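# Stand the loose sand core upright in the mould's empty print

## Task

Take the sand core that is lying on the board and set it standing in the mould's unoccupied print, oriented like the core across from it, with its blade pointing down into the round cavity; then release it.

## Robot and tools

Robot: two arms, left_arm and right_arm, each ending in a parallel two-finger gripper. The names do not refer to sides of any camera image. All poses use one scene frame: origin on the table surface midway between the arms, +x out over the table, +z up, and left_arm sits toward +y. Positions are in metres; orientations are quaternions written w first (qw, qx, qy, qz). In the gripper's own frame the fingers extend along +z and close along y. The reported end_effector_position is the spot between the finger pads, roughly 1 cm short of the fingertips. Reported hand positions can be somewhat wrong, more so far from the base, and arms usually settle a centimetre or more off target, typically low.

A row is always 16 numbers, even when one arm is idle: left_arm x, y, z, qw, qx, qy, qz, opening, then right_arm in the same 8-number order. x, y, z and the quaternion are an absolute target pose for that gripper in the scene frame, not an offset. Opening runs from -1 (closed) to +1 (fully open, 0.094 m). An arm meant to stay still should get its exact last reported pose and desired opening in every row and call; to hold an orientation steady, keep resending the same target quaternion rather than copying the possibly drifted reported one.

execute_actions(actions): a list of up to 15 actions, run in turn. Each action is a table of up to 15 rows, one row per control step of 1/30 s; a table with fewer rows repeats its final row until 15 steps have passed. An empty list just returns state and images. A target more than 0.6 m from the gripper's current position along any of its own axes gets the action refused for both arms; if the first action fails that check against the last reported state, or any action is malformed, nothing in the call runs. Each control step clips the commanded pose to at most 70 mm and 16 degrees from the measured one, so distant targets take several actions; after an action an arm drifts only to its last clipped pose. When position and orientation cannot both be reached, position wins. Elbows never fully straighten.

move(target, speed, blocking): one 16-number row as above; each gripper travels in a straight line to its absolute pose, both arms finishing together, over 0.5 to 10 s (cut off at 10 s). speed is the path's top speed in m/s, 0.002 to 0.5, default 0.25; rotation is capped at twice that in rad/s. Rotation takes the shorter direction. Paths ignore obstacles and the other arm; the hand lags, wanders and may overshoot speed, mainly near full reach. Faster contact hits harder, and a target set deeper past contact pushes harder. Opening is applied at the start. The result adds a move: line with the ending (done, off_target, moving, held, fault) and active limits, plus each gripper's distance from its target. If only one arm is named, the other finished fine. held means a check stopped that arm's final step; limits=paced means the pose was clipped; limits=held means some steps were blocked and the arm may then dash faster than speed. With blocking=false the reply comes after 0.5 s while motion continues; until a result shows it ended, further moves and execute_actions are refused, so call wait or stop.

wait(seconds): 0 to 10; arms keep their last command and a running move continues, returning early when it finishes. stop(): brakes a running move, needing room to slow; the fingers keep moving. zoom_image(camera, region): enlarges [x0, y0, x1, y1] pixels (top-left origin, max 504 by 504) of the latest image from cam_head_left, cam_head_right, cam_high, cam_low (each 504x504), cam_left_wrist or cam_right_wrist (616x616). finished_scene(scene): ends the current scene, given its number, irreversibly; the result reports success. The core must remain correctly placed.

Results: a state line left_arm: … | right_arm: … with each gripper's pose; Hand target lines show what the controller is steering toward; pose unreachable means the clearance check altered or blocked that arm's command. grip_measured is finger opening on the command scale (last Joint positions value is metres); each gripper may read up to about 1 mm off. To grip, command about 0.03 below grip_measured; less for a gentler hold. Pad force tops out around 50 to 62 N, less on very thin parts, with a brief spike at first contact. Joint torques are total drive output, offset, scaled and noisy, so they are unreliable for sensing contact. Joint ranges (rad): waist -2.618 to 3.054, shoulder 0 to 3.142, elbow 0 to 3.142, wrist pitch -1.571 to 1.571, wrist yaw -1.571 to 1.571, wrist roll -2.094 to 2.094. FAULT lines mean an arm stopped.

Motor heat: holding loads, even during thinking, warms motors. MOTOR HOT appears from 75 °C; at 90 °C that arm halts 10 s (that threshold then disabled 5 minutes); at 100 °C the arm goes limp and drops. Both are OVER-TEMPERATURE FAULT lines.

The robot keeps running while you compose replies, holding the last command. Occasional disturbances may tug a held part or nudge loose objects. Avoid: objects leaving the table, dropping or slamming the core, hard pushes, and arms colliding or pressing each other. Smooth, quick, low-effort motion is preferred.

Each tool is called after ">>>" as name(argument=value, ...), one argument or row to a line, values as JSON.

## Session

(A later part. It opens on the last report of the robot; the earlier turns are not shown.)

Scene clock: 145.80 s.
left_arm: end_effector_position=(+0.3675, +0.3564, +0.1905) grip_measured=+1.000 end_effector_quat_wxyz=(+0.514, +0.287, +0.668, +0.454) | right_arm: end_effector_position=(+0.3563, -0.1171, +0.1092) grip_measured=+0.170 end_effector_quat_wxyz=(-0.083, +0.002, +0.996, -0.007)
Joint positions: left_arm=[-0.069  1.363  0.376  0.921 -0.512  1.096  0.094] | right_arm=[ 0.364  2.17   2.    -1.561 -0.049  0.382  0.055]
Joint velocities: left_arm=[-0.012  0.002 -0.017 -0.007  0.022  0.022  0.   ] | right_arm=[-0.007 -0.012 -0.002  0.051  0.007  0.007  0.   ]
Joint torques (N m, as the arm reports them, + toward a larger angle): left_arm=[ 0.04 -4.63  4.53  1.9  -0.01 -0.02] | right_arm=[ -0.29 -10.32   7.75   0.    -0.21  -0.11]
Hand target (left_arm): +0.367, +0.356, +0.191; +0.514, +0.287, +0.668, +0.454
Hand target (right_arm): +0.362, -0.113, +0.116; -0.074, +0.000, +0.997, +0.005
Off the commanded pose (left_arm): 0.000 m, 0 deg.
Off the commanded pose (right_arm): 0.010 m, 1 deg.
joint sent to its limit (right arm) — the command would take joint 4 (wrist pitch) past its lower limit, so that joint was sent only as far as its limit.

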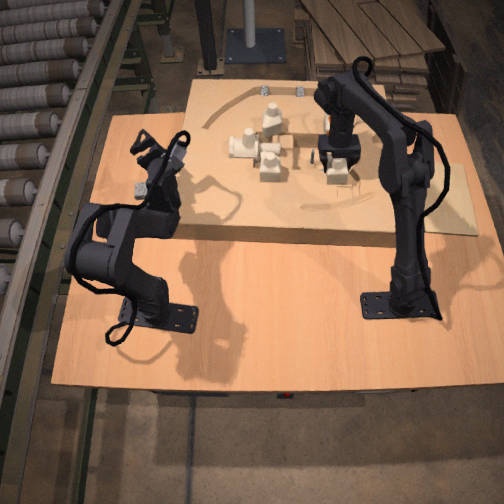

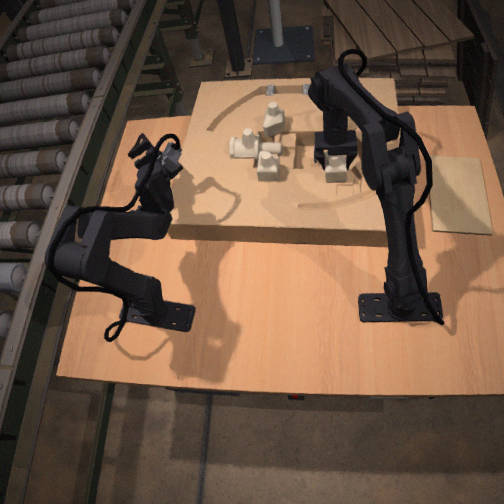

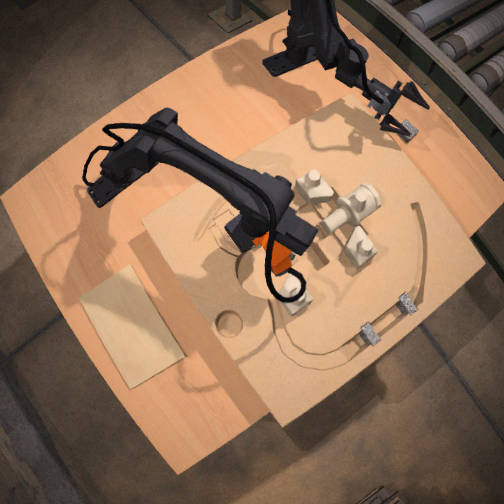

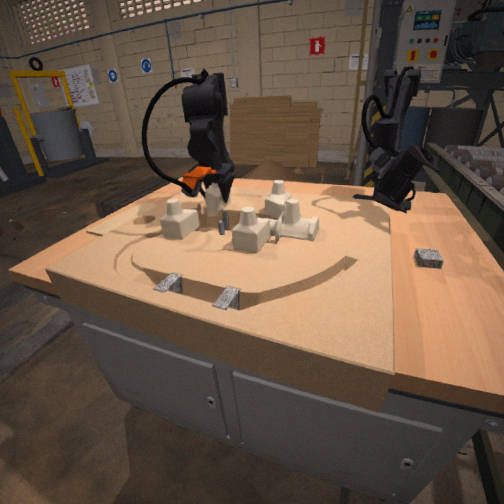

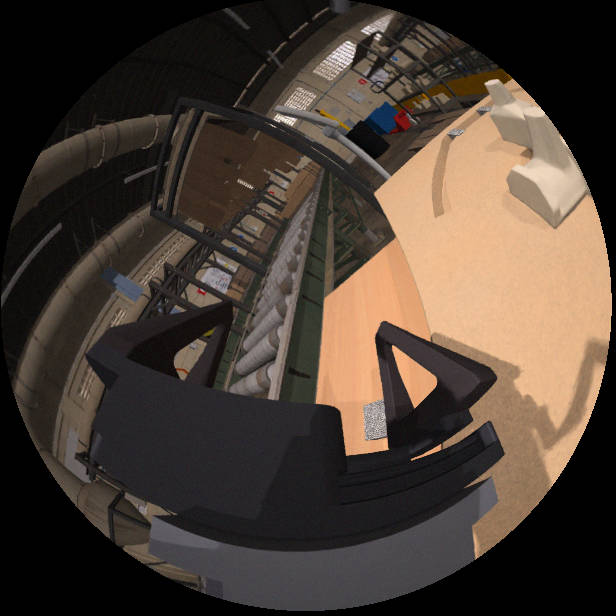

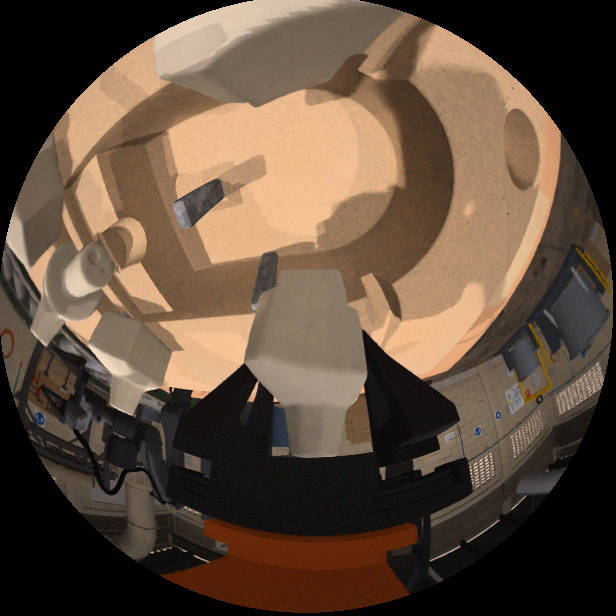

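>>> zoom_image(
  camera="cam_low",
  region=[195,175,245,225],
)

>>> zoom_image(
  camera="cam_head_left",
  region=[250,140,370,200],
)

>>> zoom_image(
  camera="cam_right_wrist",
  region=[200,220,440,420],
)

Region (195, 175, 245, 225) of cam_low's 504x504 image, scaled by 10.080, with more detail than that image has.

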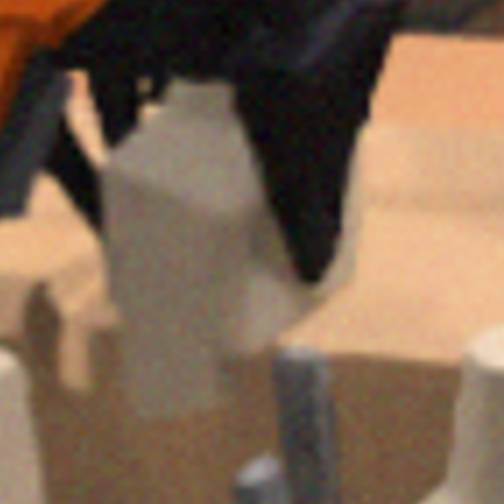

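Region (250, 140, 370, 200) of cam_head_left's 504x504 image, scaled by 4.200, with more detail than that image has.

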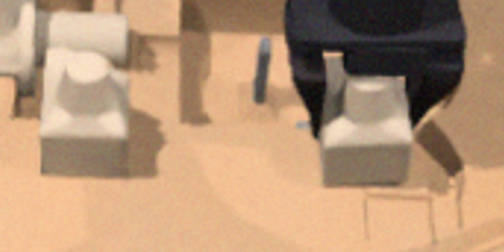

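Region (200, 220, 440, 420) of cam_right_wrist's 616x616 image, scaled by 2.100, with more detail than that image has.

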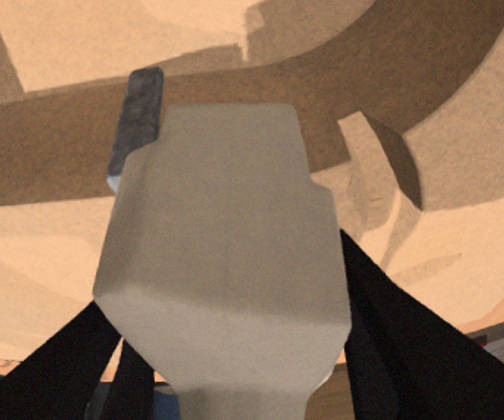

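>>> execute_actions(
  actions=[
    [[0.3675,0.3564,0.1905,0.514,0.287,0.668,0.454,1,0.361,-0.113,0.111,-0.087,0,0.996,0,0.125]],
    [[0.3675,0.3564,0.1905,0.514,0.287,0.668,0.454,1,0.361,-0.113,0.111,-0.087,0,0.996,0,0.125]],
  ],
)

>>> zoom_image(
  camera="cam_low",
  region=[195,175,245,225],
)

Scene clock: 153.53 s.
left_arm: end_effector_position=(+0.3675, +0.3564, +0.1905) grip_measured=+1.000 end_effector_quat_wxyz=(+0.514, +0.287, +0.668, +0.454) | right_arm: end_effector_position=(+0.3563, -0.1171, +0.1092) grip_measured=+0.170 end_effector_quat_wxyz=(-0.083, +0.002, +0.996, -0.007)
Joint positions: left_arm=[-0.069  1.363  0.376  0.921 -0.512  1.096  0.094] | right_arm=[ 0.364  2.17   2.    -1.561 -0.049  0.382  0.055]
Joint velocities: left_arm=[-0.002  0.037  0.007 -0.022 -0.007  0.051  0.   ] | right_arm=[-0.007  0.007  0.002 -0.007  0.037  0.022 -0.001]
Joint torques (N m, as the arm reports them, + toward a larger angle): left_arm=[ 0.01 -4.69  4.5   1.91 -0.02 -0.01] | right_arm=[-0.22 -9.41  7.53  0.   -0.21 -0.11]
Hand target (left_arm): +0.367, +0.356, +0.190; +0.514, +0.287, +0.668, +0.454
Hand target (right_arm): +0.361, -0.113, +0.111; -0.081, +0.000, +0.997, +0.002
Off the commanded pose (left_arm): 0.000 m, 0 deg.
Off the commanded pose (right_arm): 0.007 m, 1 deg.
joint sent to its limit (right arm) — the command would take joint 4 (wrist pitch) past its lower limit, so that joint was sent only as far as its limit.

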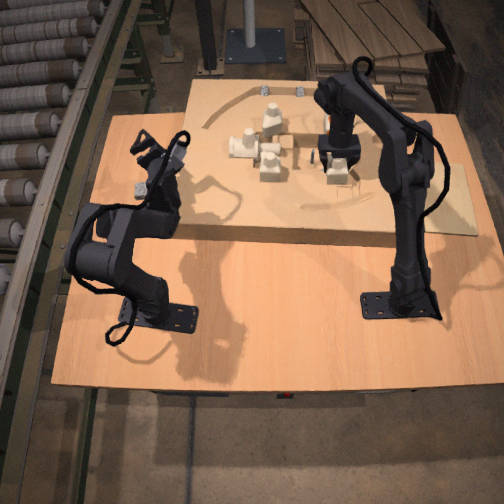

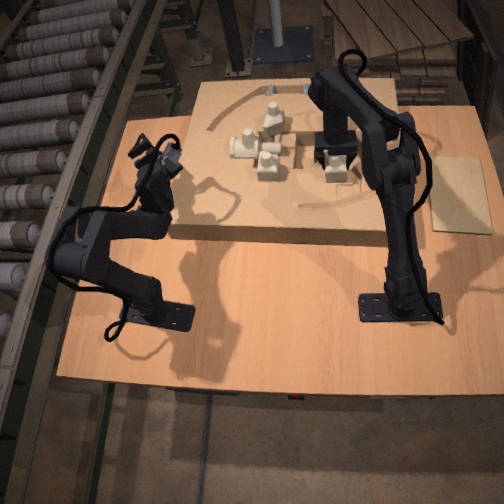

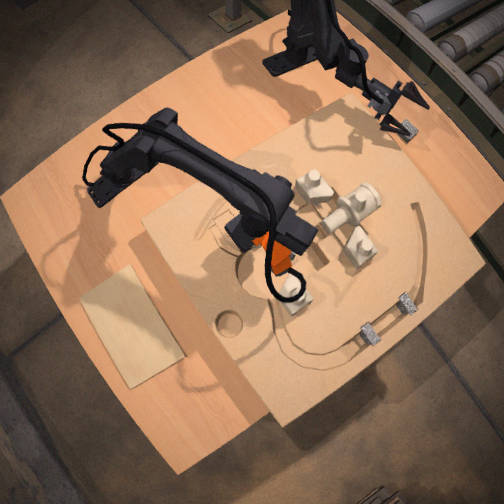

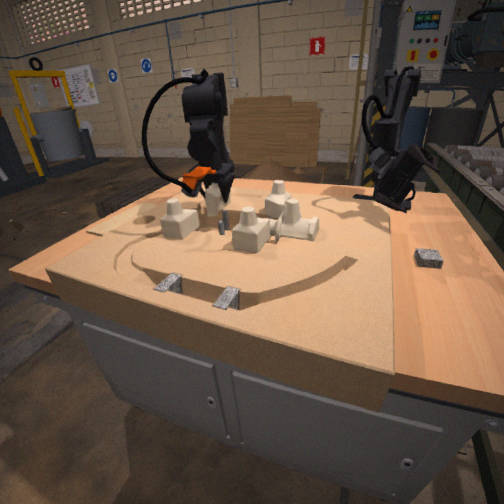

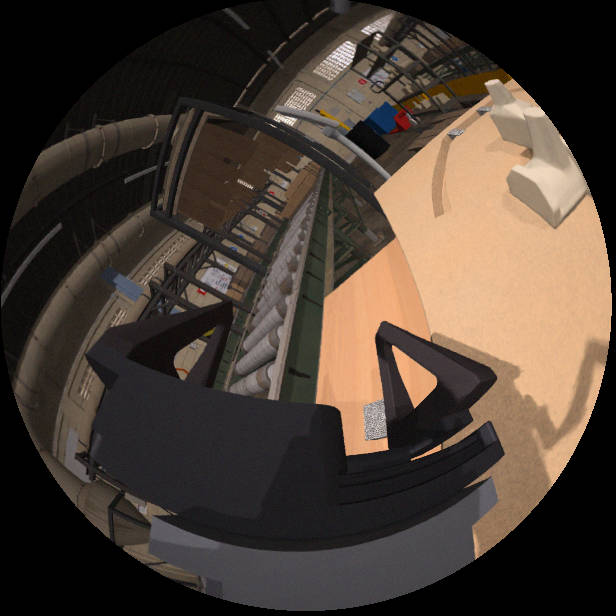

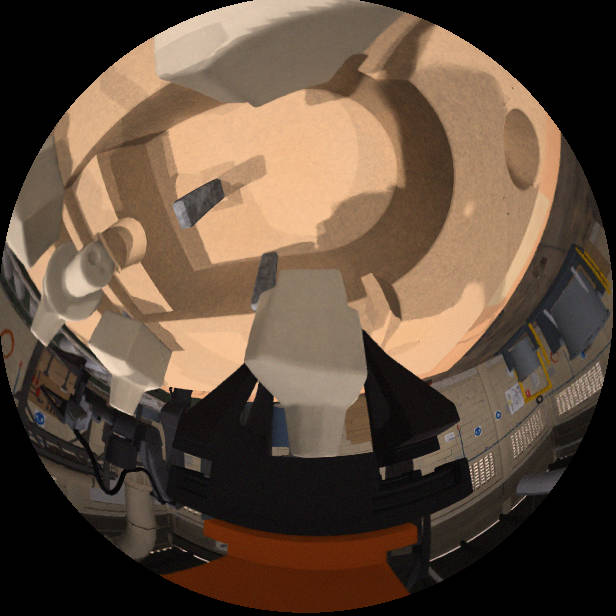

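Region (195, 175, 245, 225) of cam_low's 504x504 image, scaled by 10.080, with more detail than that image has.

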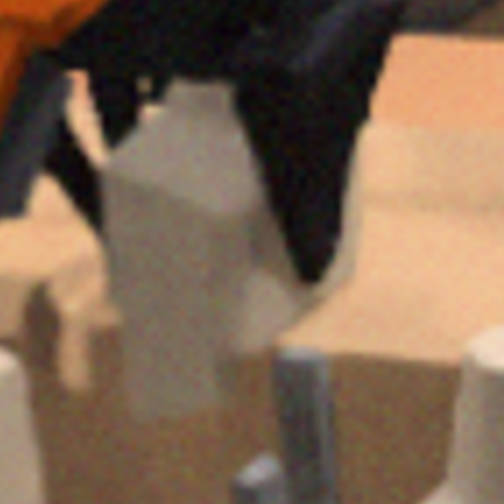

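>>> execute_actions(
  actions=[
    [[0.3675,0.3564,0.1905,0.514,0.287,0.668,0.454,1,0.359,-0.113,0.122,-0.087,0,0.996,0,0.125]],
    [[0.3675,0.3564,0.1905,0.514,0.287,0.668,0.454,1,0.354,-0.112,0.122,-0.087,0,0.996,0,0.125]],
    [[0.3675,0.3564,0.1905,0.514,0.287,0.668,0.454,1,0.352,-0.112,0.120,-0.087,0,0.996,0,0.125]],
  ],
)

>>> zoom_image(
  camera="cam_low",
  region=[195,175,245,225],
)

>>> zoom_image(
  camera="cam_head_left",
  region=[290,110,410,230],
)

Scene clock: 161.93 s.
left_arm: end_effector_position=(+0.3675, +0.3564, +0.1905) grip_measured=+1.000 end_effector_quat_wxyz=(+0.514, +0.287, +0.668, +0.454) | right_arm: end_effector_position=(+0.3563, -0.1171, +0.1092) grip_measured=+0.170 end_effector_quat_wxyz=(-0.083, +0.002, +0.996, -0.007)
Joint positions: left_arm=[-0.069  1.363  0.376  0.921 -0.512  1.096  0.094] | right_arm=[ 0.364  2.17   2.    -1.561 -0.049  0.382  0.055]
Joint velocities: left_arm=[-0.007 -0.022 -0.002  0.022 -0.007  0.022  0.   ] | right_arm=[-0.002 -0.002 -0.012 -0.007 -0.022  0.007 -0.   ]
Joint torques (N m, as the arm reports them, + toward a larger angle): left_arm=[ 0.11 -4.67  4.44  1.9  -0.01 -0.02] | right_arm=[  0.62 -12.97   5.08   0.    -0.23  -0.01]
Hand target (left_arm): +0.367, +0.356, +0.190; +0.514, +0.287, +0.668, +0.454
Hand target (right_arm): +0.352, -0.112, +0.119; -0.077, +0.000, +0.997, +0.004
Off the commanded pose (left_arm): 0.000 m, 0 deg.
Off the commanded pose (right_arm): 0.013 m, 1 deg.
joint sent to its limit (right arm) — the command would take joint 4 (wrist pitch) past its lower limit, so that joint was sent only as far as its limit.

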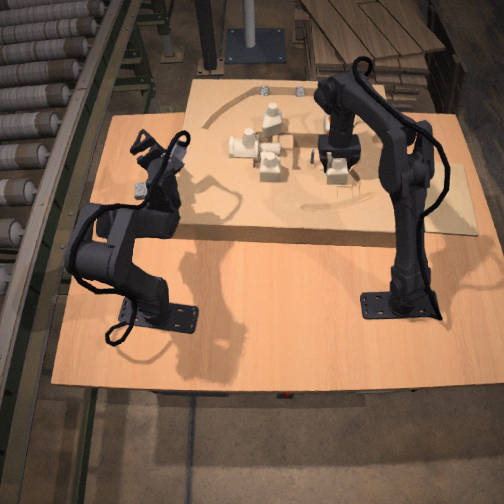

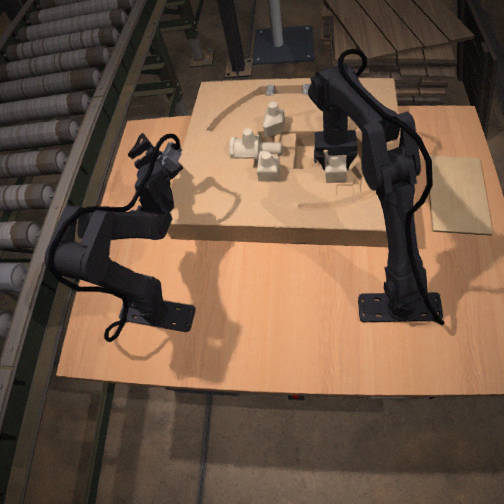

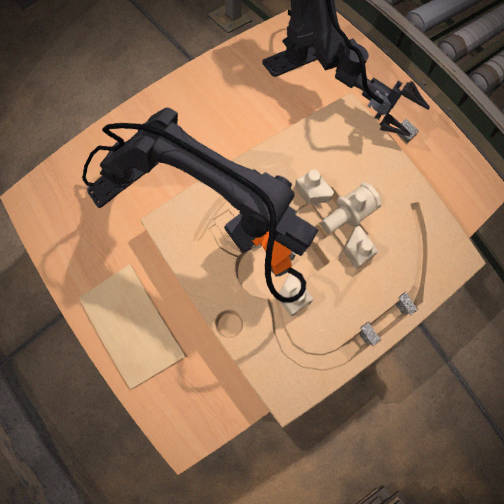

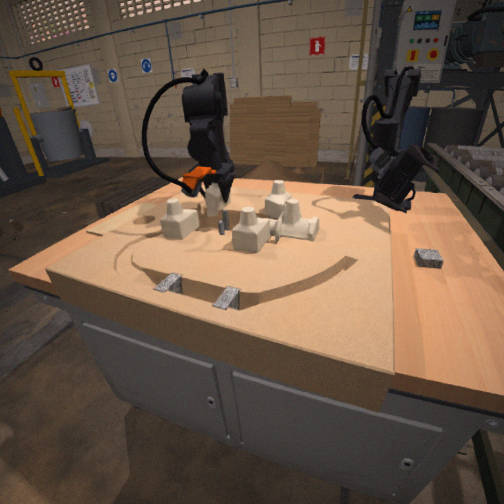

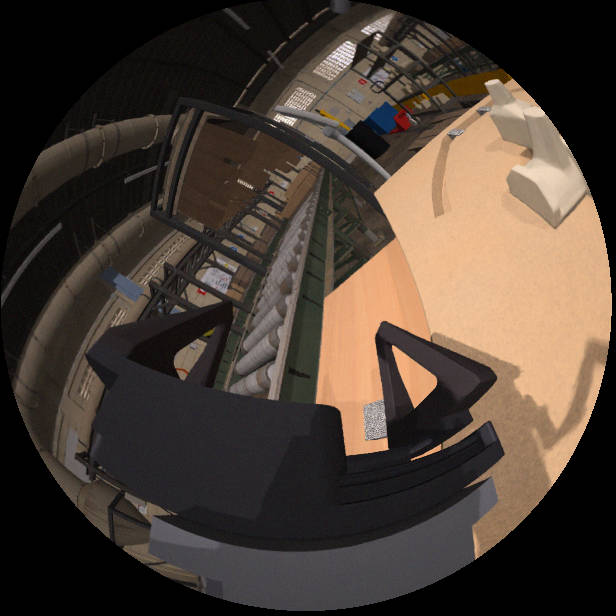

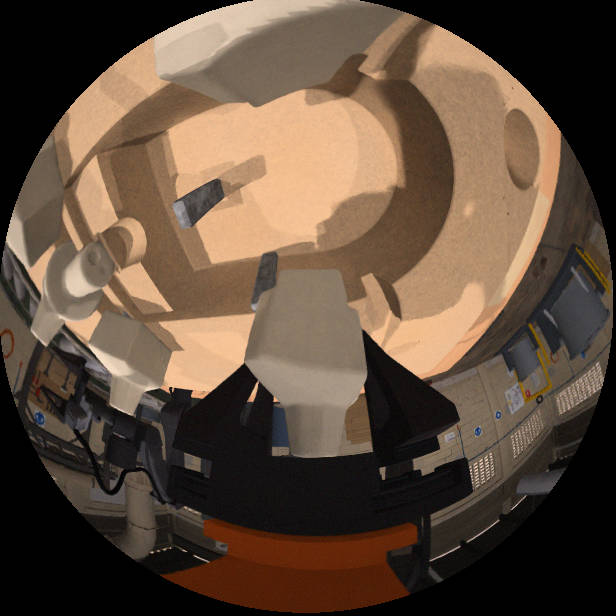

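Region (195, 175, 245, 225) of cam_low's 504x504 image, scaled by 10.080, with more detail than that image has.

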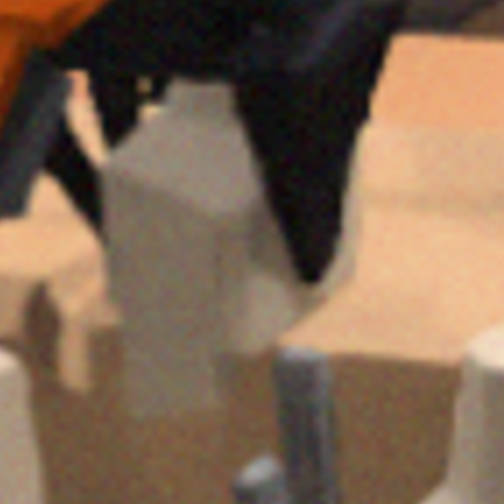

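Region (290, 110, 410, 230) of cam_head_left's 504x504 image, scaled by 4.200, with more detail than that image has.

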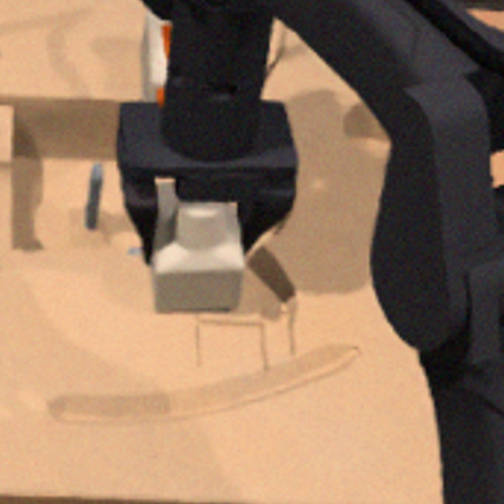

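>>> execute_actions(
  actions=[
    [[0.3675,0.3564,0.1905,0.514,0.287,0.668,0.454,1,0.358,-0.116,0.120,-0.083,0,0.996,0,0.125]],
    [[0.3675,0.3564,0.1905,0.514,0.287,0.668,0.454,1,0.358,-0.116,0.120,-0.083,0,0.996,0,0.22]],
    [[0.3675,0.3564,0.1905,0.514,0.287,0.668,0.454,1,0.358,-0.116,0.120,-0.083,0,0.996,0,0.45]],
    [[0.3675,0.3564,0.1905,0.514,0.287,0.668,0.454,1,0.358,-0.116,0.145,-0.06,0,0.998,0,0.55]],
    [[0.3675,0.3564,0.1905,0.514,0.287,0.668,0.454,1,0.358,-0.116,0.175,-0.03,0,1,0,0.6]],
    [[0.3675,0.3564,0.1905,0.514,0.287,0.668,0.454,1,0.358,-0.116,0.21,0.02,0,1,0,0.6]],
    [[0.3675,0.3564,0.1905,0.514,0.287,0.668,0.454,1,0.358,-0.13,0.245,0.08,0,0.997,0,0.6]],
  ],
)

>>> move(
  target=[0.3675,0.3564,0.1905,0.514,0.287,0.668,0.454,1,0.36,-0.3,0.27,0.25,0,0.968,0,0.6],
)

>>> zoom_image(
  camera="cam_low",
  region=[160,160,260,260],
)

>>> zoom_image(
  camera="cam_head_left",
  region=[250,90,390,230],
)

>>> zoom_image(
  camera="cam_high",
  region=[200,190,340,330],
)

Scene clock: 173.93 s.
left_arm: end_effector_position=(+0.3675, +0.3564, +0.1905) grip_measured=+1.000 end_effector_quat_wxyz=(+0.514, +0.287, +0.668, +0.454) | right_arm: end_effector_position=(+0.3552, -0.1262, +0.2327) grip_measured=+0.598 end_effector_quat_wxyz=(+0.100, -0.001, +0.995, +0.016)
Joint positions: left_arm=[-0.069  1.363  0.376  0.921 -0.512  1.096  0.094] | right_arm=[ 0.39   1.874  2.065 -1.565  0.05   0.4    0.075]
Joint velocities: left_arm=[ 0.002  0.002 -0.017  0.007  0.037  0.037  0.   ] | right_arm=[ 0.002 -0.007  0.007 -0.022  0.007  0.007 -0.   ]
Joint torques (N m, as the arm reports them, + toward a larger angle): left_arm=[ 0.02 -4.68  4.49  1.88  0.   -0.03] | right_arm=[-0.55 -9.28  7.14  0.75  0.13 -0.15]
Hand target (left_arm): +0.367, +0.356, +0.190; +0.514, +0.287, +0.668, +0.454
Hand target (right_arm): +0.358, -0.130, +0.244; +0.119, -0.002, +0.993, +0.016
Off the commanded pose (left_arm): 0.000 m, 0 deg.
Off the commanded pose (right_arm): 0.013 m, 3 deg.
joint sent to its limit (right arm) — the command would take joint 4 (wrist pitch) past its lower limit, so that joint was sent only as far as its limit.

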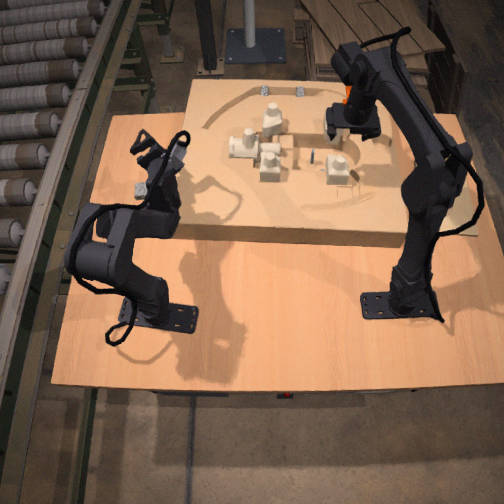

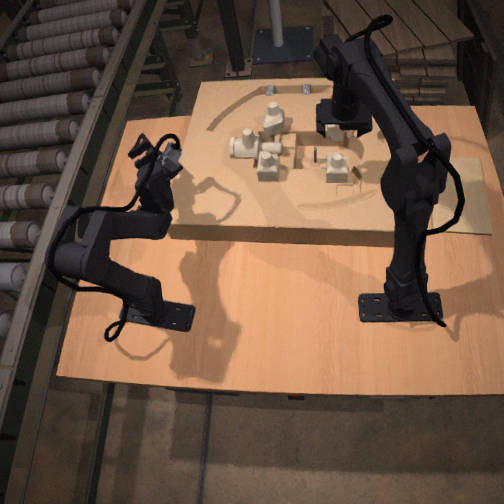

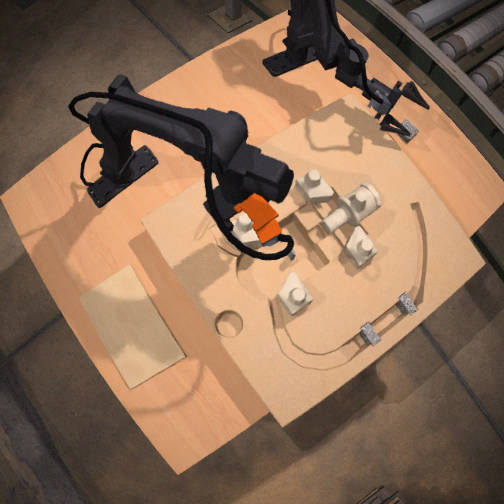

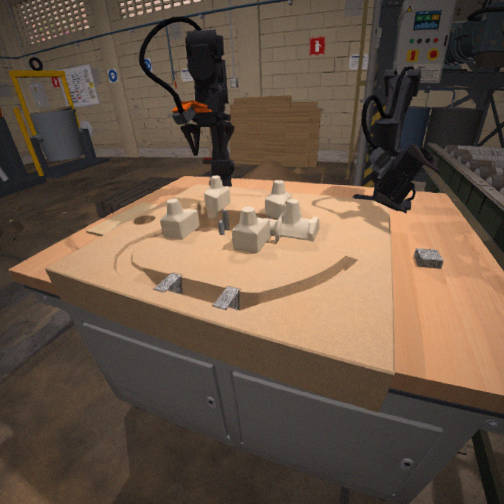

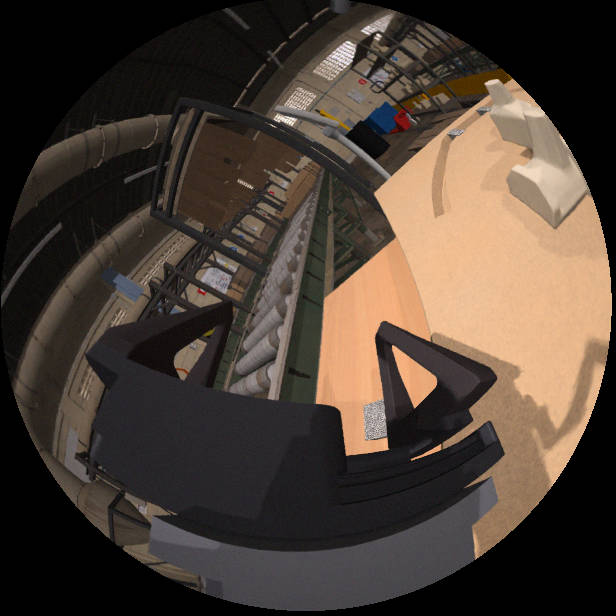

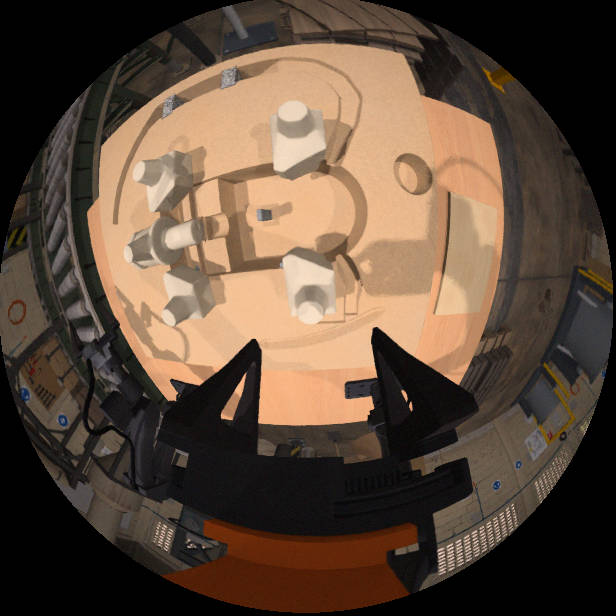

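Scene clock: 175.37 s.
left_arm: end_effector_position=(+0.3675, +0.3564, +0.1905) grip_measured=+1.000 end_effector_quat_wxyz=(+0.514, +0.287, +0.668, +0.454) | right_arm: end_effector_position=(+0.3633, -0.3016, +0.2633) grip_measured=+0.598 end_effector_quat_wxyz=(+0.237, +0.004, +0.971, -0.001)
Joint positions: left_arm=[-0.069  1.363  0.376  0.921 -0.512  1.096  0.094] | right_arm=[-0.141  1.546  1.72  -1.268 -0.054 -0.103  0.075]
Joint velocities: left_arm=[-0.007 -0.002  0.002  0.022  0.037  0.051  0.   ] | right_arm=[ 0.012  0.007 -0.002  0.037  0.007 -0.066  0.001]
Joint torques (N m, as the arm reports them, + toward a larger angle): left_arm=[ 0.   -4.64  4.5   1.88 -0.02 -0.01] | right_arm=[-0.34 -7.93  4.82  1.39 -0.11 -0.12]
Hand target (left_arm): +0.367, +0.356, +0.191; +0.514, +0.287, +0.668, +0.454
Hand target (right_arm): +0.361, -0.301, +0.271; +0.253, -0.001, +0.968, +0.000
Off the commanded pose (left_arm): 0.000 m, 0 deg.
Off the commanded pose (right_arm): 0.008 m, 2 deg.
move: done

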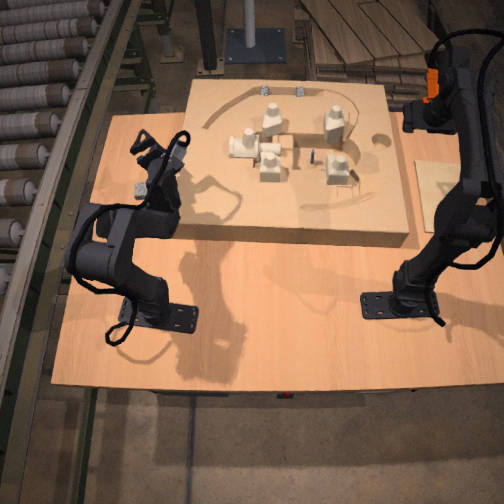

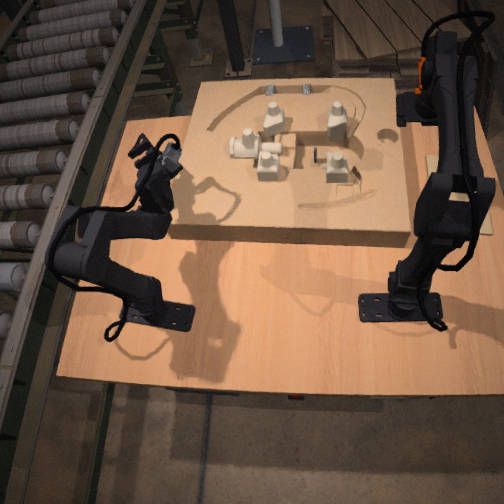

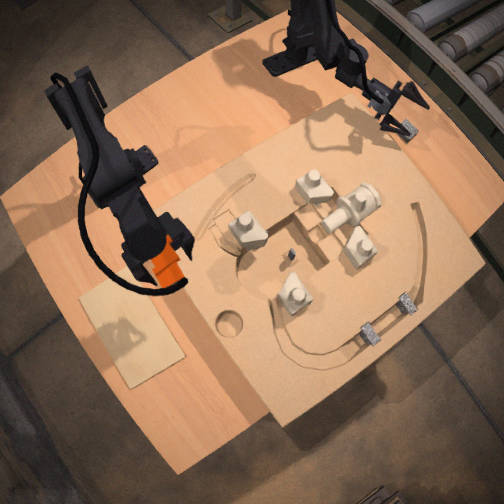

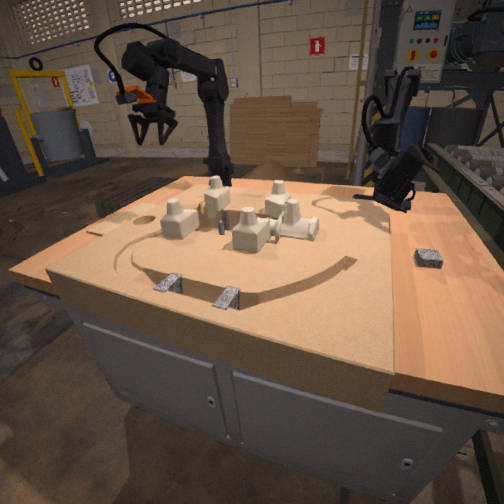

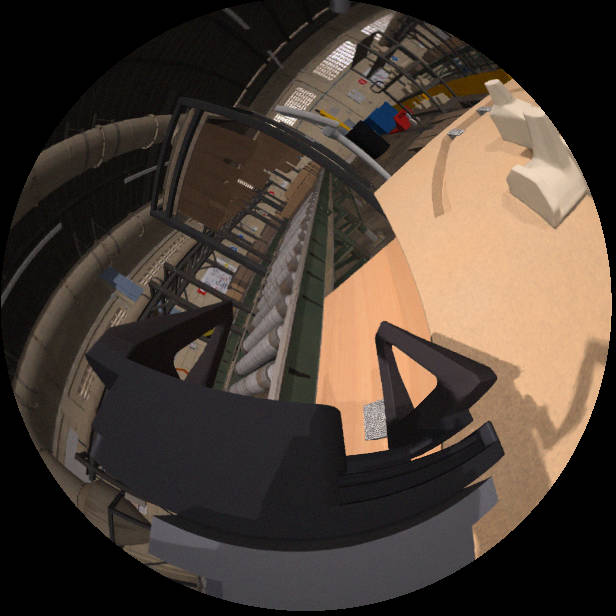

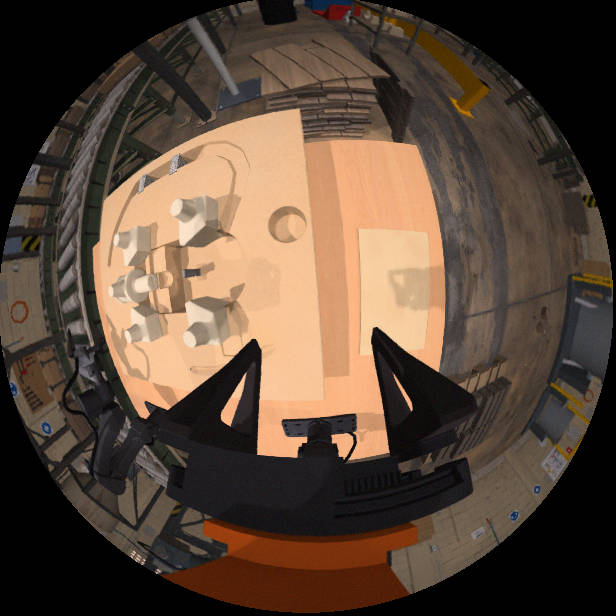

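Region (160, 160, 260, 260) of cam_low's 504x504 image, scaled by 5.040, with more detail than that image has.

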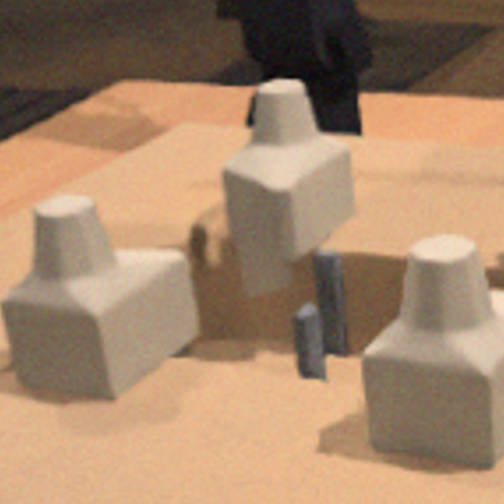

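Region (250, 90, 390, 230) of cam_head_left's 504x504 image, scaled by 3.600, with more detail than that image has.

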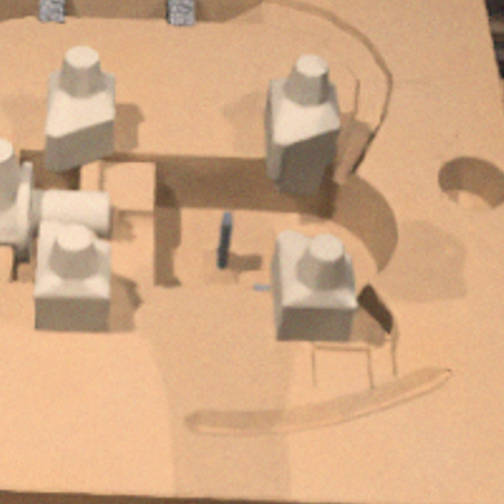

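Region (200, 190, 340, 330) of cam_high's 504x504 image, scaled by 3.600, with more detail than that image has.

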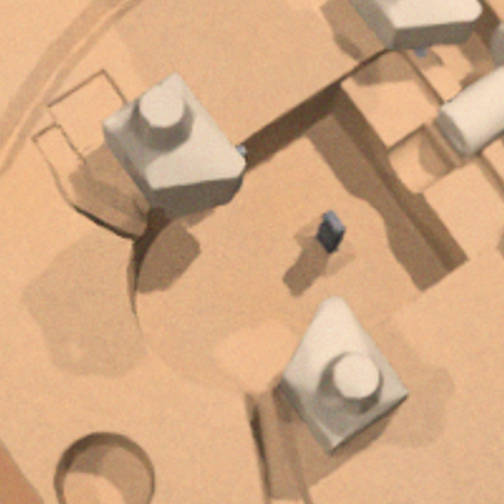

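Looks seated, flat and upright.

>>> finished_scene(
  scene=2,
)

The scene is finished: the task was done.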